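## Task

On the console, end with the MODE knob pulled out, CHECK switched off, PROGRAM on P1 and the lever in CYCLE. The UNDER or OVER light must never light, not even briefly; it lights whenever MODE is out, CHECK is on and the lever is at CYCLE while PROGRAM is anywhere but P1. The console is loose: lifting or tipping it visibly and letting it fall back costs points. A setting held only by the robot at the end is not counted.

## Robot and tools

Robot: one six-joint UR-type arm (ur7e) with a Robotiq 2F-85 two-finger gripper. A flat block juts about 9 cm from the last joint's axis toward the gripper's +x and rotates with it; the wrist camera sits on the hand.

Frame: the scene frame has its origin on the table top under the arm base, +z up, +y to the left when facing along +x. The base may be slightly tilted. Reported hand position is in metres, orientation as quaternion wxyz, velocities in m/s and rad/s; the printed position gets less accurate at long reach. end_effector_position is the point midway between the pads when closed; closed fingertips reach about 19 mm past it (6 mm when open). Gripper +z runs along the fingers, y is the closing direction.

Tool execute_actions: argument actions is a list holding at most one item. Empty list = just read the state. {"rows": [...], "steps": n} = move, n from 1 to 15 control steps of 1/30 s (default 15). {"steps": n} without rows = wait n steps (up to 300), counted from the previous result and including time spent replying. Optional pictures (true/false) controls whether camera images come back.

Each row is one list of 9 numbers, each in [-1, 1], for the single arm, in this order: shoulder pan, shoulder lift, elbow, wrist 1, wrist 2, wrist 3, gripper position, gripper force_limit, gripper speed. Rows are applied one per step; if fewer rows than steps, the last row keeps repeating. Up to 15 rows.

The six joint numbers are offsets, not poses: a value of 1.0 equals 1.989 rad, measured from the joint angles printed in the most recent result that lists them (before any such result, or for later calls in the same reply, from where the arm is when the action begins). They are not relative to the previous row. So a row of all-zero joint values drives the arm back to that reference, it is not a pause. Joint ranges in radians: pan -3.142 to 3.142, lift -6.283 to 6.283, elbow 0.000 to 3.142, wrists 1-3 each -6.283 to 6.283. A request more than 0.010 rad outward beyond a range is refused (nothing is sent); the true ends may differ by up to 0.010 rad, and requests beyond them are clipped, which may produce a "joint sent to its limit" line.

The gripper numbers are absolute settings. position: +1 fully open (85 mm), pads touch near -0.8, -1 squeezes until blocked. force_limit: about 20 N per pad at -1, 128 N at 0, 235 N at +1 (less on very thin items). speed: about 20, 85, 150 mm/s at -1, 0, +1; faster closing adds a few newtons. New force or speed only takes effect after a position change of at least 0.01. To grasp, command -1, hold it, and confirm object_status = 2. Status codes: 0 moving, 1 blocked while opening, 2 blocked while closing, 3 reached target or pads met. position_measured is in counts: 3 open, ~78 = 60 mm, 130 = 40 mm, 180 = 20 mm, 230 closed. Closing pushes fingertips about 13 mm farther out, so leave that clearance over surfaces.

Motion: commands are smoothed with roughly 0.17 s lag; joint speed and acceleration are capped, so big moves may be unfinished when the result returns. Each step the target is held within 0.575 rad of the measured angle, and targets that would put the hand more than 100 mm from its measured spot get scaled back. Between calls the arm keeps heading for the last row's target until it stalls. "joint command not followed" means the clearance check altered targets; HELD marks steps where the row was partly or wholly not sent.

Results also give Joint positions and velocities (rad, rad/s, column order) and Wrist force/torque in the end effector's axes (noisy, offset up to ~4 N, saturating near 50 N; pushing on something reads as force pointing back into the arm). MOTOR HOT appears from 70 °C; at 85 °C the brakes lock until cooled (OVER-TEMPERATURE FAULT).

Faults: joint torque reaching its limit (132 N m for pan, lift, elbow; 24.6 N m for each wrist, held load included) or any external force of 150 N stops the arm for 10 s and drops the rest of the call. Avoid hard pushes, slams, drops, and knocking anything off the table (that fails the task). Since the console is loose, push gently so it does not lift, tip or slide.

Order of control changes matters: never let MODE out, CHECK on and lever at CYCLE coexist unless PROGRAM is already at the required program. Changes must stay put after the gripper lets go.

zoom_image: camera (cam_high, cam_low or cam_wrist) and region [x0, y0, x1, y1] in pixels of that camera's last image (672x504, origin top-left, at most 504x504) returns an enlarged view. Calibration per camera (K, distortion, T_world_to_cam) is supplied; fixed cameras may be off by a couple of degrees and up to ~9 mm.

read_manual returns licence texts only. finished_scene with scene (1 or 2) ends that scene irreversibly and grades it; the result gives the next task.

Each tool is called by a JSON object that holds its "fn" and its "kwargs".

## Session

{"fn": "execute_actions", "kwargs": {"actions": []}}

Scene clock: 0.00 s of 5400.00 s.
end_effector_position=(+0.3159, +0.3238, +0.2007) position_measured=3 object_status=3 end_effector_quat_wxyz=(-0.327, +0.719, +0.462, -0.403) end_effector_velocity=(-0.000, +0.000, -0.000) end_effector_angular_velocity=(-0.001, +0.000, +0.000)
Joint positions: [ 0.428 -0.674  1.622 -1.636 -1.684  2.91 ]
Joint velocities: [ 0.     0.     0.     0.    -0.     0.001]
Wrist force (N, on the end effector, along its own x y z axes, offset not removed): no reading
Wrist torque (N m, same axes, about the end effector's origin, offset not removed): no reading

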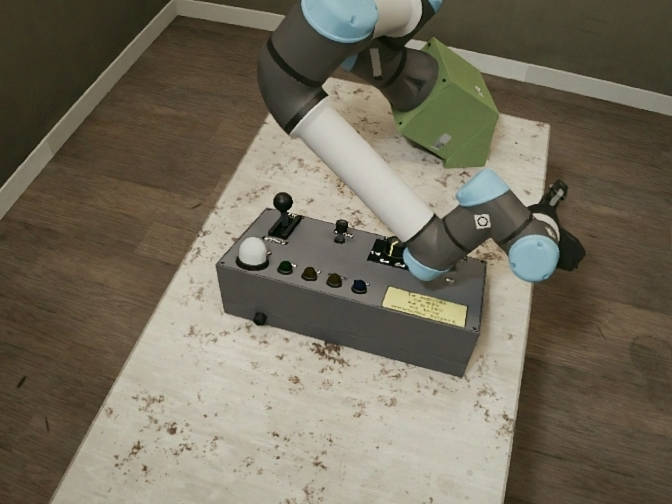

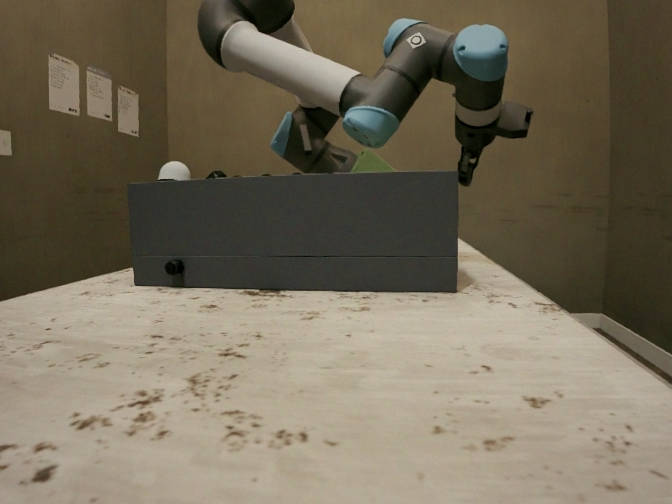

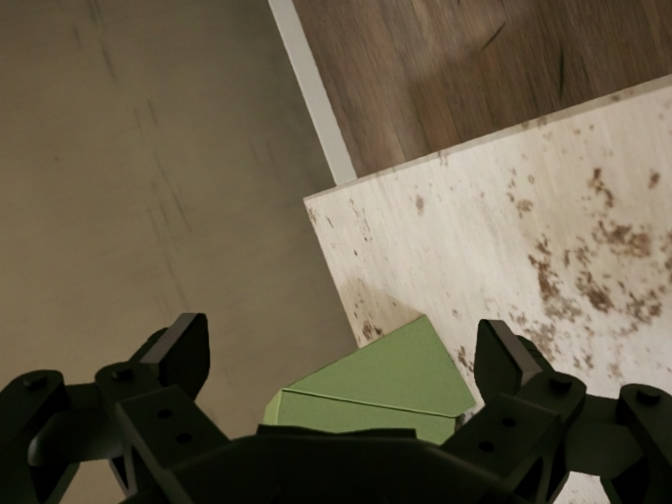

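{"fn": "zoom_image", "kwargs": {"camera": "cam_high", "region": [210, 180, 500, 380]}}

Region (210, 180, 500, 380) of cam_high's 672x504 image, scaled by 1.738, with more detail than that image has; it fills the top 348 rows of this view, and the rest is white.

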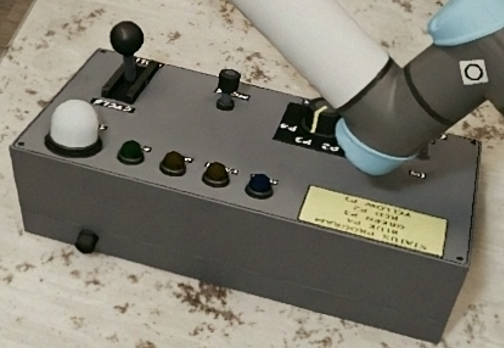

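{"fn": "execute_actions", "kwargs": {"actions": [{"rows": [[0.1322,-0.4927,0.1385,0.0754,-0.3902,0,1,0,0]], "steps": 15}], "pictures": false}}

{"fn": "execute_actions", "kwargs": {"actions": [{"steps": 30}]}}

Scene clock: 59.63 s of 5400.00 s.
end_effector_position=(+0.3957, +0.1355, +0.2997) position_measured=3 object_status=3 end_effector_quat_wxyz=(-0.124, +0.796, +0.560, -0.194) end_effector_velocity=(+0.212, -0.409, +0.248) end_effector_angular_velocity=(+0.004, -1.184, -0.282)
Joint positions: [ 0.603 -1.177  1.805 -1.535 -2.145  2.91 ]
Joint velocities: [ 0.228 -1.147  0.239  0.126 -0.774  0.   ]
Wrist force (N, on the end effector, along its own x y z axes, offset not removed): [1.3 0.2 2.4]
Wrist torque (N m, same axes, about the end effector's origin, offset not removed): [-0.01 -0.24 0.01]
Steps of this call (steps 1 to 90: nothing new was sent; then 56.13 s passed at rest; steps 91 to 105: all 15 steps of this action). Readings (joint positions | what the end effector reports):
91: [0.429 -0.674 1.623 -1.636 -1.684 2.910] | position_measured=3 object_status=3
92: [0.437 -0.683 1.631 -1.629 -1.693 2.910] | position_measured=3 object_status=3
94: [0.475 -0.747 1.671 -1.606 -1.758 2.910] | position_measured=3 object_status=3
98: [0.536 -0.908 1.734 -1.573 -1.919 2.910] | position_measured=3 object_status=3
105: the state above

Scene clock: 60.63 s of 5400.00 s.
end_effector_position=(+0.4491, -0.0493, +0.4001) position_measured=3 object_status=3 end_effector_quat_wxyz=(-0.001, +0.863, +0.505, +0.000) end_effector_velocity=(+0.000, -0.001, +0.000) end_effector_angular_velocity=(-0.000, -0.001, -0.001)
Joint positions: [ 0.691 -1.653  1.897 -1.486 -2.459  2.91 ]
Joint velocities: [-0.001 -0.002  0.001  0.    -0.001 -0.001]
Wrist force (N, on the end effector, along its own x y z axes, offset not removed): [-3.0 -1.1 1.6]
Wrist torque (N m, same axes, about the end effector's origin, offset not removed): [-0.14 0.50 0.04]
Steps of this call (steps 1 to 30: the robot went on to your last target). Readings (joint positions | what the end effector reports):
1: [0.611 -1.216 1.813 -1.531 -2.172 2.910] | position_measured=3 object_status=3
2: [0.618 -1.255 1.821 -1.527 -2.198 2.910] | position_measured=3 object_status=3
4: [0.633 -1.332 1.837 -1.518 -2.250 2.910] | position_measured=3 object_status=3
8: [0.663 -1.487 1.868 -1.502 -2.353 2.910] | position_measured=3 object_status=3
30: the state above
camera_calibration (this result's frames):
cam_wrist: T_world_to_cam=[[0.86978, -0.491805, -0.0401339, -0.395511], [-0.469846, -0.850297, 0.237151, 0.112178], [-0.150758, -0.187412, -0.970644, 0.594988], [0, 0, 0, 1]] pos_world=[0.486413, 0.0123777, 0.535045]

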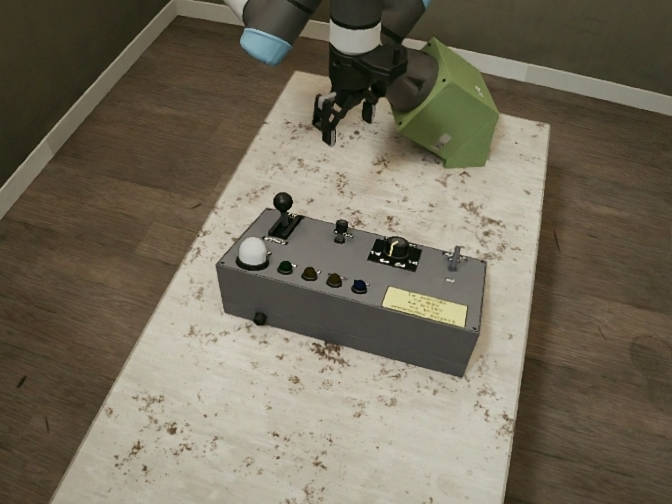

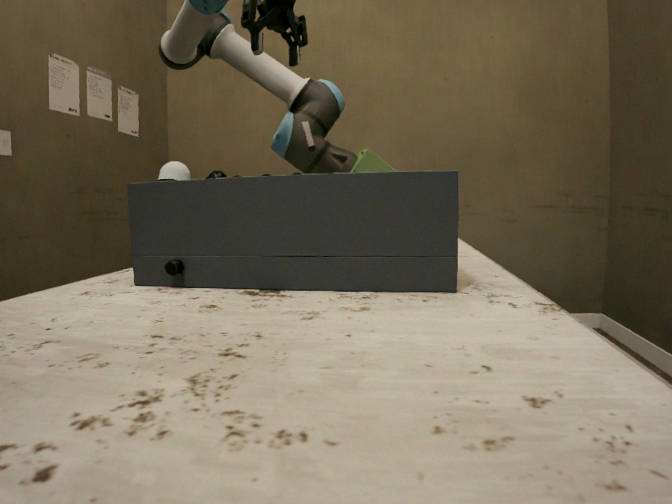

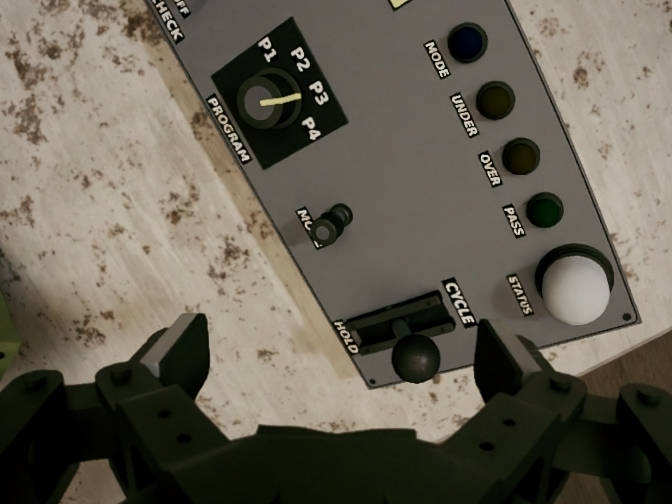

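{"fn": "zoom_image", "kwargs": {"camera": "cam_high", "region": [210, 180, 500, 320]}}

Region (210, 180, 500, 320) of cam_high's 672x504 image, scaled by 1.738, with more detail than that image has; it fills the top 243 rows of this view, and the rest is white.

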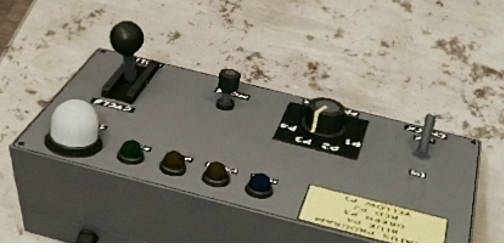

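{"fn": "zoom_image", "kwargs": {"camera": "cam_wrist", "region": [150, 0, 500, 400]}}

Region (150, 0, 500, 400) of cam_wrist's 672x504 image, scaled by 1.260, with more detail than that image has; it fills the left 441 columns of this view, and the rest is white.

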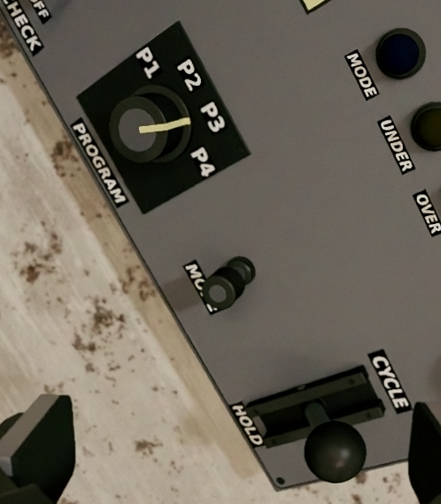

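{"fn": "execute_actions", "kwargs": {"actions": [{"rows": [[-0.1222,0.1745,0.1996,-0.5312,-0.0221,0,1,0,0]], "steps": 15}], "pictures": false}}

{"fn": "execute_actions", "kwargs": {"actions": [{"steps": 30}]}}

Scene clock: 103.80 s of 5400.00 s.
end_effector_position=(+0.4133, +0.0590, +0.2039) position_measured=3 object_status=3 end_effector_quat_wxyz=(+0.004, +0.910, +0.412, -0.051) end_effector_velocity=(+0.152, +0.107, -0.147) end_effector_angular_velocity=(+0.327, -0.683, -1.415)
Joint positions: [ 0.476 -1.348  2.246 -2.241 -2.499  2.91 ]
Joint velocities: [-0.242  0.359  0.415 -2.361 -0.041  0.001]
Wrist force (N, on the end effector, along its own x y z axes, offset not removed): [4.6 1.6 5.4]
Wrist torque (N m, same axes, about the end effector's origin, offset not removed): [0.23 -0.65 0.09]
Steps of this call (steps 1 to 15: the robot went on to your last target; steps 16 to 90: nothing new was sent; then 39.67 s passed at rest; steps 91 to 105: all 15 steps of this action). Readings (joint positions | what the end effector reports):
91: [0.691 -1.653 1.898 -1.487 -2.460 2.910] | position_measured=3 object_status=3
92: [0.682 -1.644 1.907 -1.496 -2.463 2.910] | position_measured=3 object_status=3
94: [0.651 -1.600 1.956 -1.557 -2.468 2.910] | position_measured=3 object_status=3
98: [0.586 -1.507 2.062 -1.733 -2.480 2.910] | position_measured=3 object_status=3
105: the state above

Scene clock: 104.80 s of 5400.00 s.
end_effector_position=(+0.4347, +0.0671, +0.1903) position_measured=3 object_status=3 end_effector_quat_wxyz=(-0.001, +0.945, +0.326, +0.001) end_effector_velocity=(-0.000, +0.000, +0.000) end_effector_angular_velocity=(+0.000, -0.000, -0.001)
Joint positions: [ 0.448 -1.306  2.294 -2.543 -2.503  2.91 ]
Joint velocities: [ 0.001  0.     0.    -0.001  0.     0.001]
Wrist force (N, on the end effector, along its own x y z axes, offset not removed): [-0.8 -0.5 -0.3]
Wrist torque (N m, same axes, about the end effector's origin, offset not removed): [-0.07 0.26 -0.07]
Steps of this call (steps 1 to 30: the robot went on to your last target). Readings (joint positions | what the end effector reports):
1: [0.469 -1.337 2.258 -2.315 -2.500 2.910] | position_measured=3 object_status=3
2: [0.464 -1.329 2.267 -2.372 -2.501 2.910] | position_measured=3 object_status=3
4: [0.457 -1.319 2.279 -2.447 -2.502 2.910] | position_measured=3 object_status=3
8: [0.451 -1.310 2.289 -2.513 -2.503 2.910] | position_measured=3 object_status=3
30: the state above
The arm was judged still, so your last target was given up. Only a new action makes it travel on or press farther. Fingers that are still opening or closing keep moving.
camera_calibration (this result's frames):
cam_wrist: T_world_to_cam=[[0.615225, -0.787379, -0.0391503, -0.20381], [-0.75975, -0.605428, 0.237143, 0.363681], [-0.210424, -0.116152, -0.970686, 0.432163], [0, 0, 0, 1]] pos_world=[0.492633, 0.109904, 0.325271]

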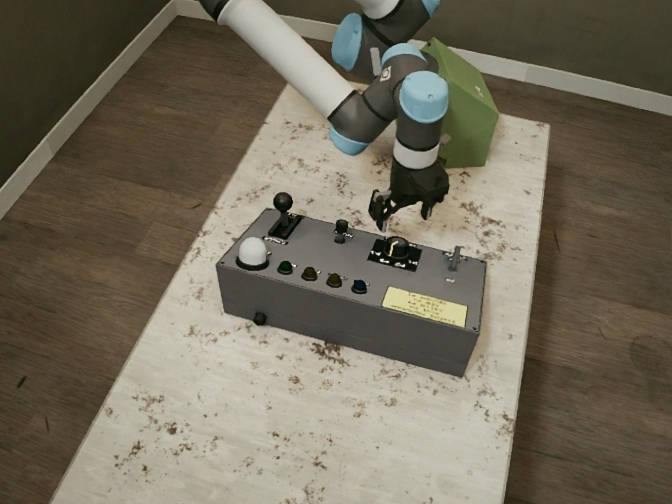

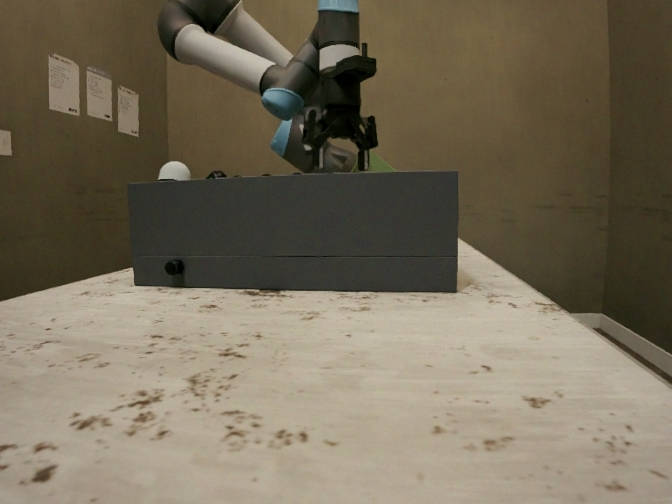

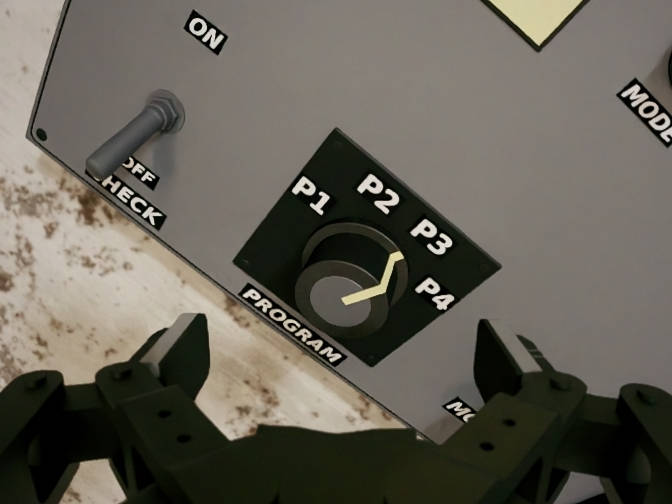

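{"fn": "execute_actions", "kwargs": {"actions": [{"rows": [[-0.0291,0.0498,-0.0007,-0.088,0.0005,0,1,0,0]], "steps": 15}], "pictures": false}}

{"fn": "execute_actions", "kwargs": {"actions": [{"steps": 15}]}}

Scene clock: 120.50 s of 5400.00 s.
end_effector_position=(+0.4454, +0.0771, +0.1561) position_measured=3 object_status=3 end_effector_quat_wxyz=(-0.000, +0.960, +0.282, +0.000) end_effector_velocity=(+0.003, +0.002, -0.007) end_effector_angular_velocity=(+0.000, -0.003, -0.021)
Joint positions: [ 0.392 -1.209  2.293 -2.713 -2.502  2.91 ]
Joint velocities: [-0.01   0.021 -0.001 -0.039 -0.    -0.001]
Wrist force (N, on the end effector, along its own x y z axes, offset not removed): [0.2 1.1 0.9]
Wrist torque (N m, same axes, about the end effector's origin, offset not removed): [0.23 0.21 0.11]
Steps of this call (steps 1 to 90: nothing new was sent; then 12.20 s passed at rest; steps 91 to 105: all 15 steps of this action). Readings (joint positions | what the end effector reports):
91: [0.447 -1.305 2.294 -2.544 -2.503 2.910] | position_measured=3 object_status=3
92: [0.440 -1.297 2.294 -2.553 -2.503 2.910] | position_measured=3 object_status=3
94: [0.420 -1.262 2.294 -2.608 -2.503 2.910] | position_measured=3 object_status=3
98: [0.400 -1.224 2.293 -2.683 -2.502 2.910] | position_measured=3 object_status=3
105: the state above

Scene clock: 121.00 s of 5400.00 s.
end_effector_position=(+0.4457, +0.0773, +0.1554) position_measured=3 object_status=3 end_effector_quat_wxyz=(-0.000, +0.960, +0.280, +0.001) end_effector_velocity=(+0.000, +0.000, +0.000) end_effector_angular_velocity=(+0.000, -0.001, +0.000)
Joint positions: [ 0.39  -1.207  2.293 -2.718 -2.502  2.91 ]
Joint velocities: [ 0.001  0.001 -0.001 -0.     0.    -0.   ]
Wrist force (N, on the end effector, along its own x y z axes, offset not removed): [-0.1 0.4 2.8]
Wrist torque (N m, same axes, about the end effector's origin, offset not removed): [0.08 -0.11 0.20]
Steps of this call (steps 1 to 15: the robot went on to your last target). Readings (joint positions | what the end effector reports):
1: [0.391 -1.209 2.293 -2.714 -2.502 2.910] | position_measured=3 object_status=3
2: [0.391 -1.208 2.293 -2.715 -2.502 2.910] | position_measured=3 object_status=3
4: [0.391 -1.208 2.293 -2.716 -2.502 2.910] | position_measured=3 object_status=3
8: [0.390 -1.207 2.293 -2.717 -2.502 2.910] | position_measured=3 object_status=3
15: the state above
The arm was judged still, so your last target was given up. Only a new action makes it travel on or press farther. Fingers that are still opening or closing keep moving.
camera_calibration (this result's frames):
cam_wrist: T_world_to_cam=[[0.536437, -0.843035, -0.0390812, -0.16454], [-0.814495, -0.52929, 0.237591, 0.404882], [-0.220983, -0.0956213, -0.970579, 0.404873], [0, 0, 0, 1]] pos_world=[0.50751, 0.114301, 0.290334]

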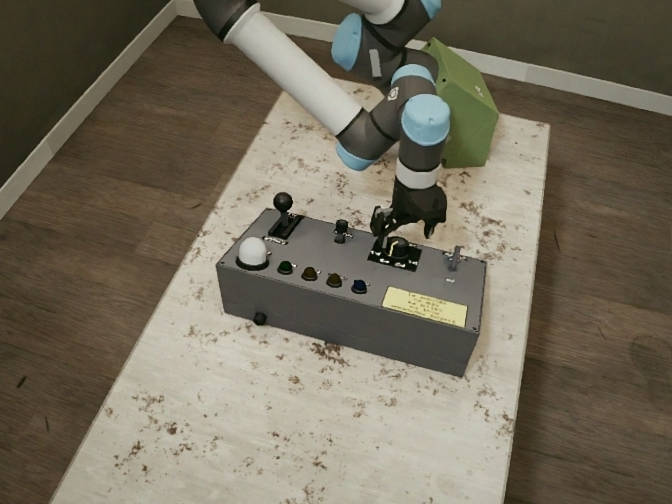

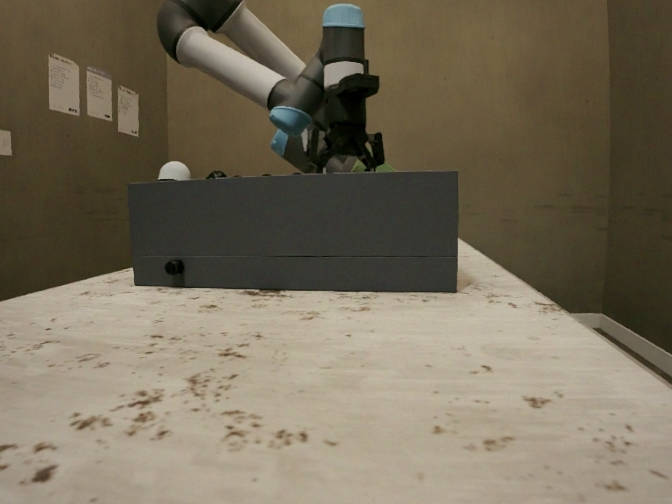

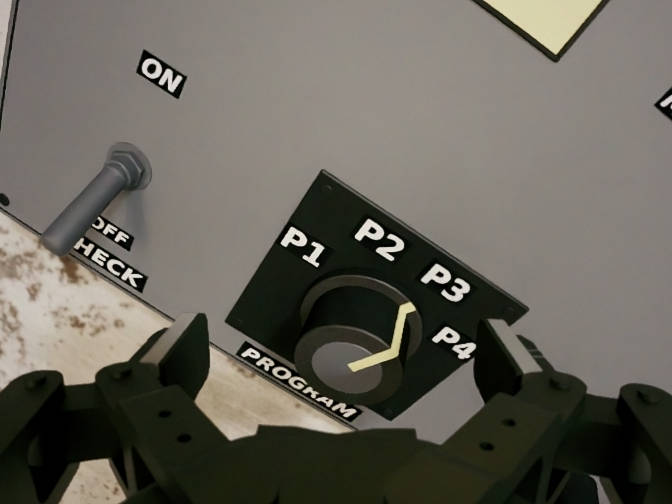

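{"fn": "execute_actions", "kwargs": {"actions": [{"rows": [[-0.0186,0.0217,0.0075,-0.0543,0.0017,0,1,0,0]], "steps": 15}], "pictures": false}}

{"fn": "execute_actions", "kwargs": {"actions": [{"rows": [[0,0,0,0,0,0,-1,-0.3,0]], "steps": 15}]}}

Scene clock: 132.90 s of 5400.00 s.
end_effector_position=(+0.4457, +0.0775, +0.1358) position_measured=3 object_status=3 end_effector_quat_wxyz=(-0.001, +0.968, +0.251, +0.001) end_effector_velocity=(+0.001, -0.000, -0.003) end_effector_angular_velocity=(+0.000, -0.002, -0.014)
Joint positions: [ 0.354 -1.165  2.308 -2.823 -2.499  2.91 ]
Joint velocities: [-0.006  0.007  0.002 -0.022  0.     0.   ]
Wrist force (N, on the end effector, along its own x y z axes, offset not removed): [2.4 -2.0 0.9]
Wrist torque (N m, same axes, about the end effector's origin, offset not removed): [-0.46 -0.39 0.13]
Steps of this call (steps 1 to 90: nothing new was sent; then 8.40 s passed at rest; steps 91 to 105: all 15 steps of this action). Readings (joint positions | what the end effector reports):
91: [0.390 -1.206 2.293 -2.719 -2.502 2.910] | position_measured=3 object_status=3
92: [0.384 -1.200 2.295 -2.727 -2.502 2.910] | position_measured=3 object_status=3
94: [0.372 -1.185 2.300 -2.765 -2.500 2.910] | position_measured=3 object_status=3
98: [0.359 -1.171 2.305 -2.807 -2.499 2.910] | position_measured=3 object_status=3
105: the state above

Scene clock: 133.40 s of 5400.00 s.
end_effector_position=(+0.4456, +0.0775, +0.1357) position_measured=96 object_status=0 end_effector_quat_wxyz=(-0.001, +0.968, +0.251, +0.000) end_effector_velocity=(+0.000, -0.000, +0.000) end_effector_angular_velocity=(-0.000, -0.000, +0.002)
Joint positions: [ 0.354 -1.165  2.308 -2.823 -2.499  2.91 ]
Joint velocities: [ 0.    -0.     0.     0.    -0.    -0.001]
Wrist force (N, on the end effector, along its own x y z axes, offset not removed): [-0.3 -0.4 3.3]
Wrist torque (N m, same axes, about the end effector's origin, offset not removed): [0.07 0.30 0.14]
Steps of this call (steps 1 to 15: all 15 steps of this action). Readings (joint positions | what the end effector reports):
1: [0.354 -1.165 2.308 -2.824 -2.499 2.910] | position_measured=3 object_status=0
2: [0.354 -1.165 2.308 -2.824 -2.499 2.910] | position_measured=4 object_status=0
4: [0.354 -1.165 2.308 -2.824 -2.499 2.910] | position_measured=14 object_status=0
8: [0.354 -1.165 2.308 -2.823 -2.499 2.910] | position_measured=43 object_status=0
15: the state above
camera_calibration (this result's frames):
cam_wrist: T_world_to_cam=[[0.484424, -0.873946, -0.0393968, -0.13954], [-0.844983, -0.479084, 0.237659, 0.419321], [-0.226576, -0.0818382, -0.970549, 0.387215], [0, 0, 0, 1]] pos_world=[0.509649, 0.110628, 0.270658]

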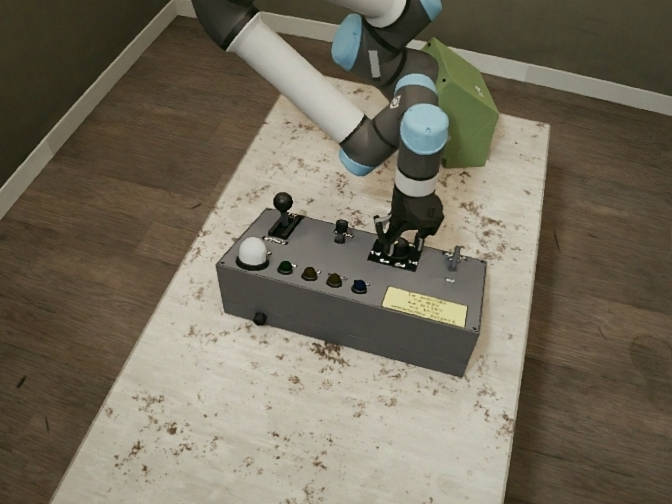

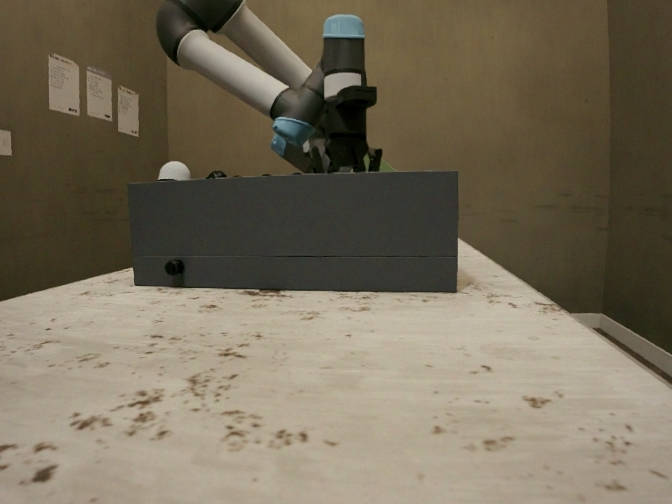

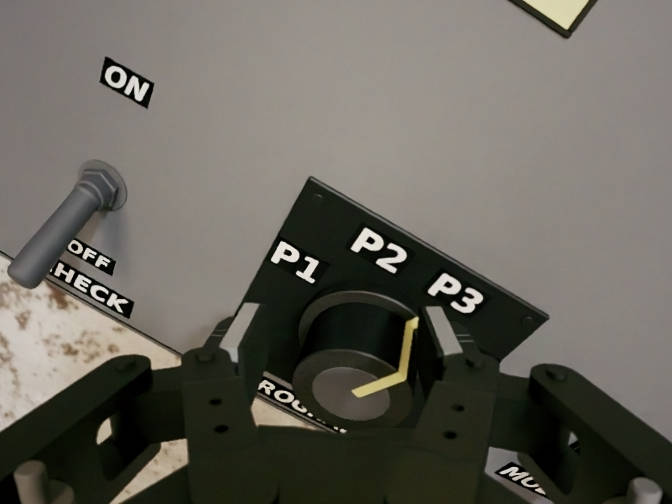

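{"fn": "execute_actions", "kwargs": {"actions": [{"steps": 15}], "pictures": false}}

Scene clock: 143.90 s of 5400.00 s.
end_effector_position=(+0.4503, +0.0774, +0.1378) position_measured=231 object_status=3 end_effector_quat_wxyz=(-0.002, +0.969, +0.245, +0.006) end_effector_velocity=(-0.000, -0.000, -0.000) end_effector_angular_velocity=(-0.000, +0.001, -0.001)
Joint positions: [ 0.355 -1.166  2.303 -2.834 -2.497  2.91 ]
Joint velocities: [-0.001  0.    -0.     0.     0.     0.   ]
Wrist force (N, on the end effector, along its own x y z axes, offset not removed): [26.9 2.5 -7.9]
Wrist torque (N m, same axes, about the end effector's origin, offset not removed): [-0.08 -0.22 0.10]
FORCE FAULT: contact force on the arm reached its limit, and the arm stopped for 10 seconds. The contact can be on any part of the arm, not only on its tool. The arm's remaining commands of this call were not run. The arm holds still and accepts commands again. Move the arm away from the contact; if what it grips holds it there, let go first. Pushing or pulling that hard again can fault the arm again.
The stop began at step 15 of this call (marked STOPPED below). From that step on the arm followed nothing that you had sent. Nothing is kept back now, and the robot has no last target.
Steps of this call (steps 1 to 14: the robot went on to your last target; steps 15 to 315: the stop). Readings (joint positions | what the end effector reports):
1: [0.354 -1.165 2.308 -2.823 -2.499 2.910] | position_measured=103 object_status=0
2: [0.354 -1.165 2.308 -2.823 -2.499 2.910] | position_measured=111 object_status=0
4: [0.354 -1.165 2.308 -2.823 -2.499 2.910] | position_measured=126 object_status=0
8: [0.354 -1.165 2.307 -2.824 -2.500 2.910] | position_measured=154 object_status=0
15: [0.355 -1.166 2.305 -2.828 -2.498 2.910] | position_measured=207 object_status=0 STOPPED
315: the state above

{"fn": "execute_actions", "kwargs": {"actions": []}}

Scene clock: 145.23 s of 5400.00 s.
end_effector_position=(+0.4504, +0.0774, +0.1379) position_measured=231 object_status=3 end_effector_quat_wxyz=(-0.002, +0.969, +0.245, +0.006) end_effector_velocity=(-0.000, +0.000, +0.000) end_effector_angular_velocity=(+0.000, -0.000, +0.001)
Joint positions: [ 0.355 -1.166  2.303 -2.834 -2.497  2.91 ]
Joint velocities: [ 0.001 -0.     0.     0.     0.    -0.   ]
Wrist force (N, on the end effector, along its own x y z axes, offset not removed): [26.8 3.1 -4.3]
Wrist torque (N m, same axes, about the end effector's origin, offset not removed): [-0.02 -0.15 -0.26]
Steps of this call (steps 1 to 40: nothing new was sent). Readings (joint positions | what the end effector reports):
1: [0.355 -1.166 2.303 -2.834 -2.497 2.910] | position_measured=231 object_status=3
2: [0.355 -1.166 2.303 -2.834 -2.497 2.910] | position_measured=231 object_status=3
4: [0.355 -1.166 2.303 -2.834 -2.497 2.910] | position_measured=231 object_status=3
8: [0.355 -1.166 2.303 -2.834 -2.497 2.910] | position_measured=231 object_status=3
40: the state above
camera_calibration (this result's frames):
cam_wrist: T_world_to_cam=[[0.473771, -0.879805, -0.0385273, -0.136674], [-0.853371, -0.469461, 0.226636, 0.427313], [-0.217483, -0.0744955, -0.973217, 0.386061], [0, 0, 0, 1]] pos_world=[0.51337, 0.10912, 0.273611]

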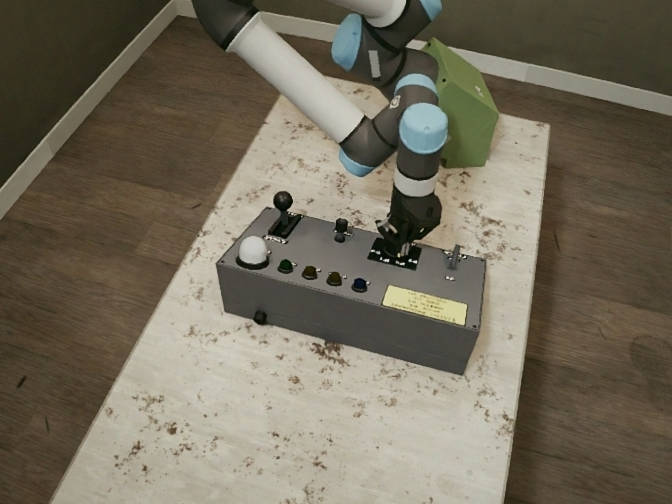

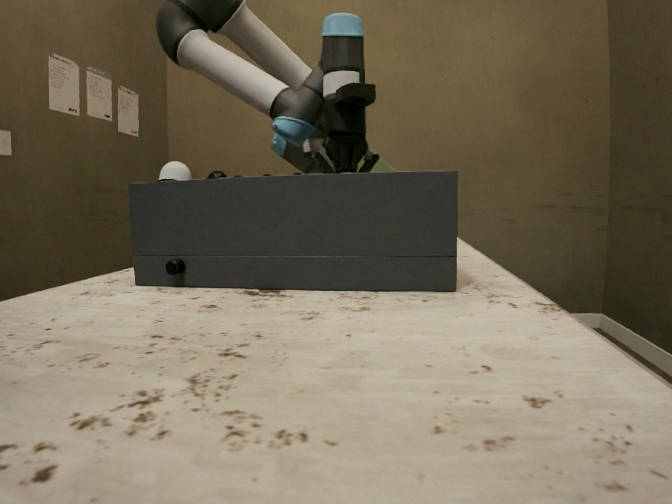

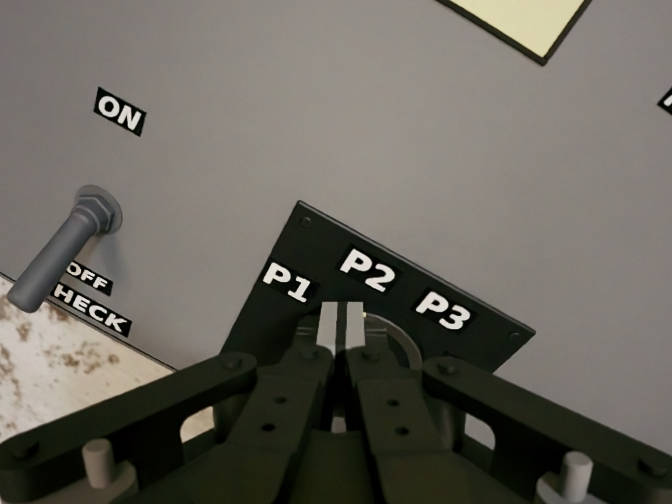

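{"fn": "execute_actions", "kwargs": {"actions": [{"rows": [[0,0,0,0,0,0,1,0,1],[0,0,0,0,0,0,1,0,1],[0,0,0,0,0,0,1,0,1],[0,0,0,0,0,0,1,0,1],[0,0,0,0,0,0,1,0,1],[-0.0052,-0.0113,0.0214,-0.0082,-0.0004,0,1,0,1]], "steps": 15}], "pictures": false}}

{"fn": "execute_actions", "kwargs": {"actions": [{"steps": 12}]}}

Scene clock: 159.37 s of 5400.00 s.
end_effector_position=(+0.4363, +0.0692, +0.1356) position_measured=69 object_status=0 end_effector_quat_wxyz=(-0.001, +0.970, +0.244, +0.001) end_effector_velocity=(-0.012, -0.007, -0.002) end_effector_angular_velocity=(-0.004, +0.008, -0.002)
Joint positions: [ 0.346 -1.187  2.342 -2.849 -2.498  2.91 ]
Joint velocities: [-0.008 -0.017  0.032 -0.012 -0.001 -0.   ]
Wrist force (N, on the end effector, along its own x y z axes, offset not removed): [1.6 1.5 -0.9]
Wrist torque (N m, same axes, about the end effector's origin, offset not removed): [0.11 -0.23 -0.04]
Steps of this call (steps 1 to 90: nothing new was sent; then 10.63 s passed at rest; steps 91 to 105: all 15 steps of this action). Readings (joint positions | what the end effector reports):
91: [0.355 -1.166 2.303 -2.834 -2.497 2.910] | position_measured=231 object_status=0
92: [0.355 -1.166 2.303 -2.834 -2.497 2.910] | position_measured=230 object_status=0
94: [0.355 -1.166 2.303 -2.834 -2.497 2.910] | position_measured=212 object_status=0
98: [0.352 -1.174 2.318 -2.840 -2.498 2.910] | position_measured=162 object_status=0
105: the state above

Scene clock: 159.77 s of 5400.00 s.
end_effector_position=(+0.4350, +0.0684, +0.1353) position_measured=3 object_status=0 end_effector_quat_wxyz=(-0.000, +0.970, +0.244, +0.001) end_effector_velocity=(-0.000, -0.000, +0.000) end_effector_angular_velocity=(-0.000, -0.000, +0.000)
Joint positions: [ 0.345 -1.188  2.345 -2.85  -2.498  2.91 ]
Joint velocities: [-0.    -0.001  0.001 -0.    -0.    -0.001]
Wrist force (N, on the end effector, along its own x y z axes, offset not removed): [2.6 1.0 0.5]
Wrist torque (N m, same axes, about the end effector's origin, offset not removed): [-0.05 -0.32 0.16]
Steps of this call (steps 1 to 12: the robot went on to your last target). Readings (joint positions | what the end effector reports):
1: [0.346 -1.187 2.343 -2.849 -2.498 2.910] | position_measured=56 object_status=0
2: [0.346 -1.187 2.343 -2.850 -2.498 2.910] | position_measured=43 object_status=0
4: [0.345 -1.188 2.344 -2.850 -2.498 2.910] | position_measured=18 object_status=0
8: [0.345 -1.188 2.345 -2.850 -2.498 2.910] | position_measured=4 object_status=0
12: the state above
camera_calibration (this result's frames):
cam_wrist: T_world_to_cam=[[0.470648, -0.881463, -0.0389101, -0.135828], [-0.852617, -0.465707, 0.236982, 0.408551], [-0.227012, -0.0783598, -0.970734, 0.38368], [0, 0, 0, 1]] pos_world=[0.499365, 0.100603, 0.270347]

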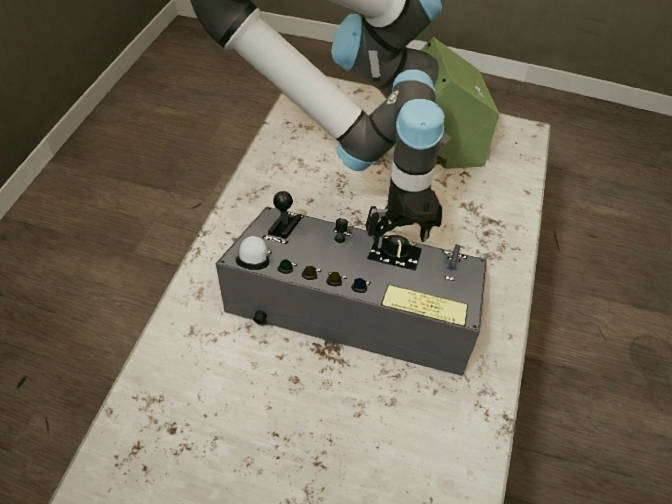

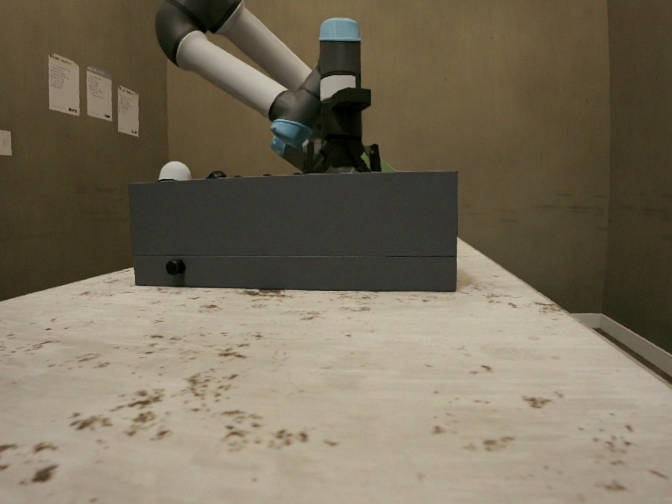

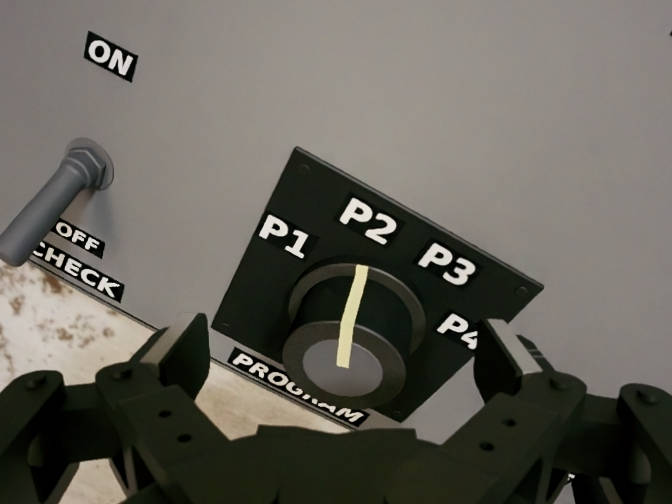

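{"fn": "execute_actions", "kwargs": {"actions": [{"rows": [[0,0,0,0,0,0,-1,-0.5,0]], "steps": 15}], "pictures": false}}

{"fn": "execute_actions", "kwargs": {"actions": [{"steps": 12}]}}

Scene clock: 163.10 s of 5400.00 s.
end_effector_position=(+0.4349, +0.0684, +0.1353) position_measured=96 object_status=0 end_effector_quat_wxyz=(-0.000, +0.970, +0.244, +0.001) end_effector_velocity=(-0.000, +0.000, -0.000) end_effector_angular_velocity=(-0.001, +0.000, +0.000)
Joint positions: [ 0.345 -1.188  2.346 -2.85  -2.498  2.91 ]
Joint velocities: [-0.     0.001 -0.     0.    -0.     0.   ]
Wrist force (N, on the end effector, along its own x y z axes, offset not removed): [2.1 1.2 -1.4]
Wrist torque (N m, same axes, about the end effector's origin, offset not removed): [0.20 -0.24 -0.05]
Steps of this call (steps 1 to 15: the robot went on to your last target; steps 16 to 85: nothing new was sent; steps 86 to 100: all 15 steps of this action). Readings (joint positions | what the end effector reports):
86: [0.345 -1.188 2.346 -2.850 -2.498 2.910] | position_measured=3 object_status=0
87: [0.345 -1.188 2.346 -2.850 -2.498 2.910] | position_measured=4 object_status=0
89: [0.345 -1.188 2.346 -2.850 -2.498 2.910] | position_measured=14 object_status=0
93: [0.345 -1.188 2.346 -2.850 -2.498 2.910] | position_measured=43 object_status=0
100: the state above

Scene clock: 163.50 s of 5400.00 s.
end_effector_position=(+0.4352, +0.0683, +0.1355) position_measured=139 object_status=2 end_effector_quat_wxyz=(-0.000, +0.970, +0.243, +0.001) end_effector_velocity=(-0.001, +0.001, -0.000) end_effector_angular_velocity=(+0.001, +0.002, +0.002)
Joint positions: [ 0.345 -1.189  2.345 -2.851 -2.498  2.91 ]
Joint velocities: [0.    0.001 0.    0.002 0.002 0.001]
Wrist force (N, on the end effector, along its own x y z axes, offset not removed): [-1.9 37.8 -50.0]
Wrist torque (N m, same axes, about the end effector's origin, offset not removed): [-0.90 -0.86 -0.45]
Steps of this call (steps 1 to 12: the robot went on to your last target). Readings (joint positions | what the end effector reports):
1: [0.345 -1.188 2.346 -2.850 -2.498 2.910] | position_measured=103 object_status=0
2: [0.345 -1.188 2.346 -2.850 -2.498 2.910] | position_measured=111 object_status=0
4: [0.345 -1.188 2.345 -2.851 -2.499 2.910] | position_measured=126 object_status=0
8: [0.345 -1.189 2.345 -2.851 -2.499 2.910] | position_measured=139 object_status=0
12: the state above
camera_calibration (this result's frames):
cam_wrist: T_world_to_cam=[[0.470125, -0.881755, -0.0386133, -0.135868], [-0.853013, -0.465163, 0.236628, 0.408825], [-0.226609, -0.078307, -0.970833, 0.383658], [0, 0, 0, 1]] pos_world=[0.499549, 0.100411, 0.270482]

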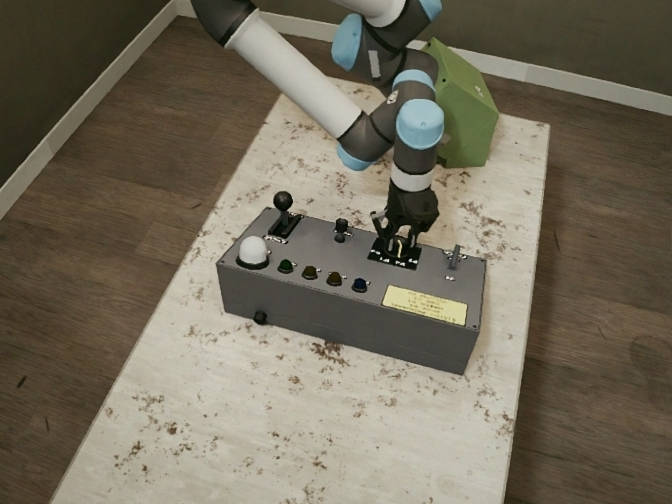

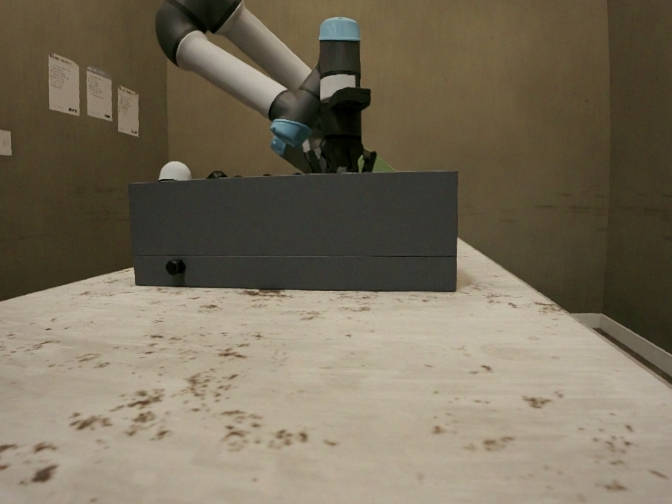

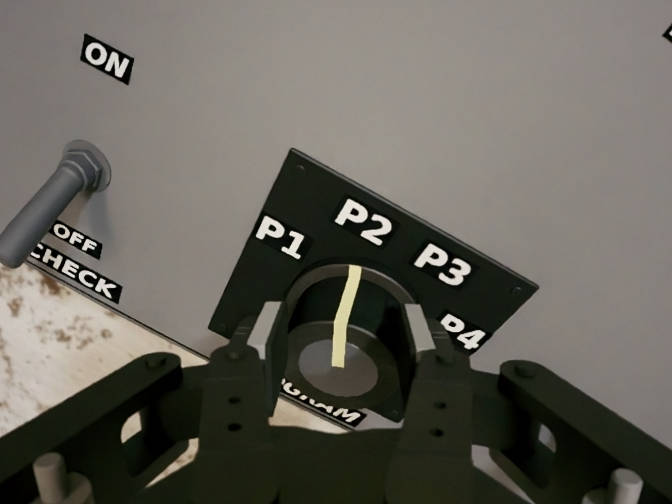

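{"fn": "execute_actions", "kwargs": {"actions": [{"rows": [[0.0037,-0.0043,-0.0015,0.0109,-0.0003,-0.34,-1,-0.5,0]], "steps": 15}], "pictures": false}}

{"fn": "execute_actions", "kwargs": {"actions": [{"rows": [[0,0,0,0,0,0,1,0,1]], "steps": 15}]}}

Scene clock: 169.10 s of 5400.00 s.
end_effector_position=(+0.4353, +0.0685, +0.1393) position_measured=182 object_status=0 end_effector_quat_wxyz=(-0.000, +0.843, +0.538, +0.001) end_effector_velocity=(-0.000, -0.000, +0.000) end_effector_angular_velocity=(-0.001, +0.001, +0.378)
Joint positions: [ 0.353 -1.197  2.342 -2.83  -2.499  2.278]
Joint velocities: [ 0.    -0.001 -0.001  0.004 -0.    -0.376]
Wrist force (N, on the end effector, along its own x y z axes, offset not removed): [4.0 32.2 -50.0]
Wrist torque (N m, same axes, about the end effector's origin, offset not removed): [0.52 0.78 -0.89]
Steps of this call (steps 1 to 15: the robot went on to your last target; steps 16 to 90: nothing new was sent; then 2.10 s passed at rest; steps 91 to 105: all 15 steps of this action). Readings (joint positions | what the end effector reports):
91: [0.345 -1.189 2.345 -2.850 -2.498 2.910] | position_measured=139 object_status=2
92: [0.346 -1.190 2.345 -2.847 -2.498 2.901] | position_measured=139 object_status=2
94: [0.349 -1.193 2.344 -2.839 -2.498 2.831] | position_measured=140 object_status=2
98: [0.351 -1.196 2.343 -2.832 -2.498 2.559] | position_measured=154 object_status=0
105: the state above

Scene clock: 169.60 s of 5400.00 s.
end_effector_position=(+0.4352, +0.0685, +0.1392) position_measured=21 object_status=0 end_effector_quat_wxyz=(-0.000, +0.843, +0.538, +0.001) end_effector_velocity=(+0.000, -0.000, +0.000) end_effector_angular_velocity=(-0.000, -0.000, -0.004)
Joint positions: [ 0.352 -1.197  2.342 -2.83  -2.499  2.278]
Joint velocities: [-0.    -0.    -0.    -0.    -0.     0.003]
Wrist force (N, on the end effector, along its own x y z axes, offset not removed): [4.1 -0.6 0.8]
Wrist torque (N m, same axes, about the end effector's origin, offset not removed): [-0.20 -0.61 0.11]
Steps of this call (steps 1 to 15: all 15 steps of this action). Readings (joint positions | what the end effector reports):
1: [0.353 -1.197 2.342 -2.829 -2.499 2.268] | position_measured=183 object_status=0
2: [0.353 -1.197 2.342 -2.829 -2.499 2.266] | position_measured=183 object_status=0
4: [0.352 -1.197 2.342 -2.828 -2.499 2.270] | position_measured=164 object_status=0
8: [0.352 -1.197 2.342 -2.829 -2.499 2.276] | position_measured=113 object_status=0
15: the state above
camera_calibration (this result's frames):
cam_wrist: T_world_to_cam=[[0.905749, -0.422151, -0.0375219, -0.356739], [-0.402356, -0.884325, 0.236808, 0.240636], [-0.13315, -0.199391, -0.970832, 0.354923], [0, 0, 0, 1]] pos_world=[0.467195, 0.132971, 0.274201]

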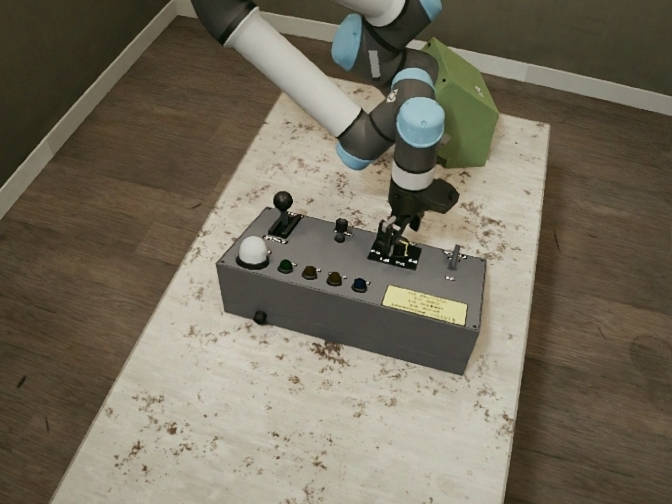

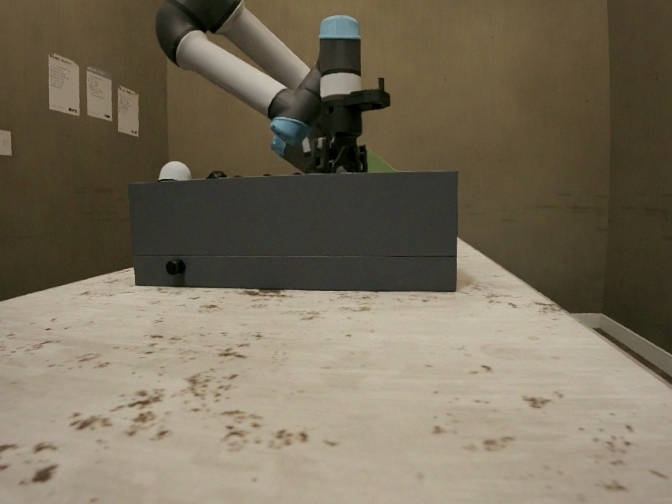

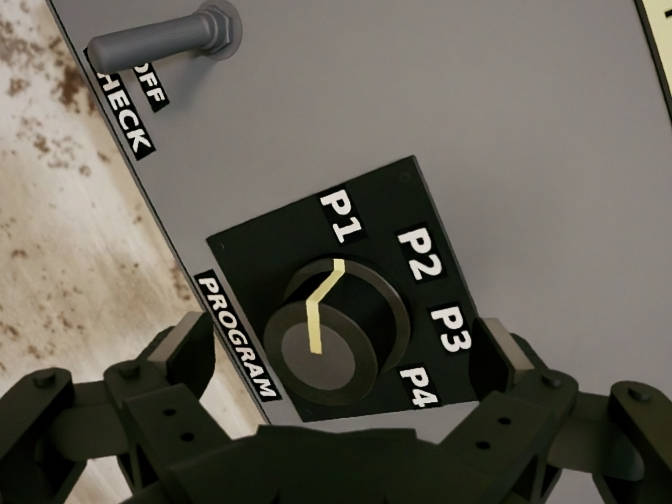

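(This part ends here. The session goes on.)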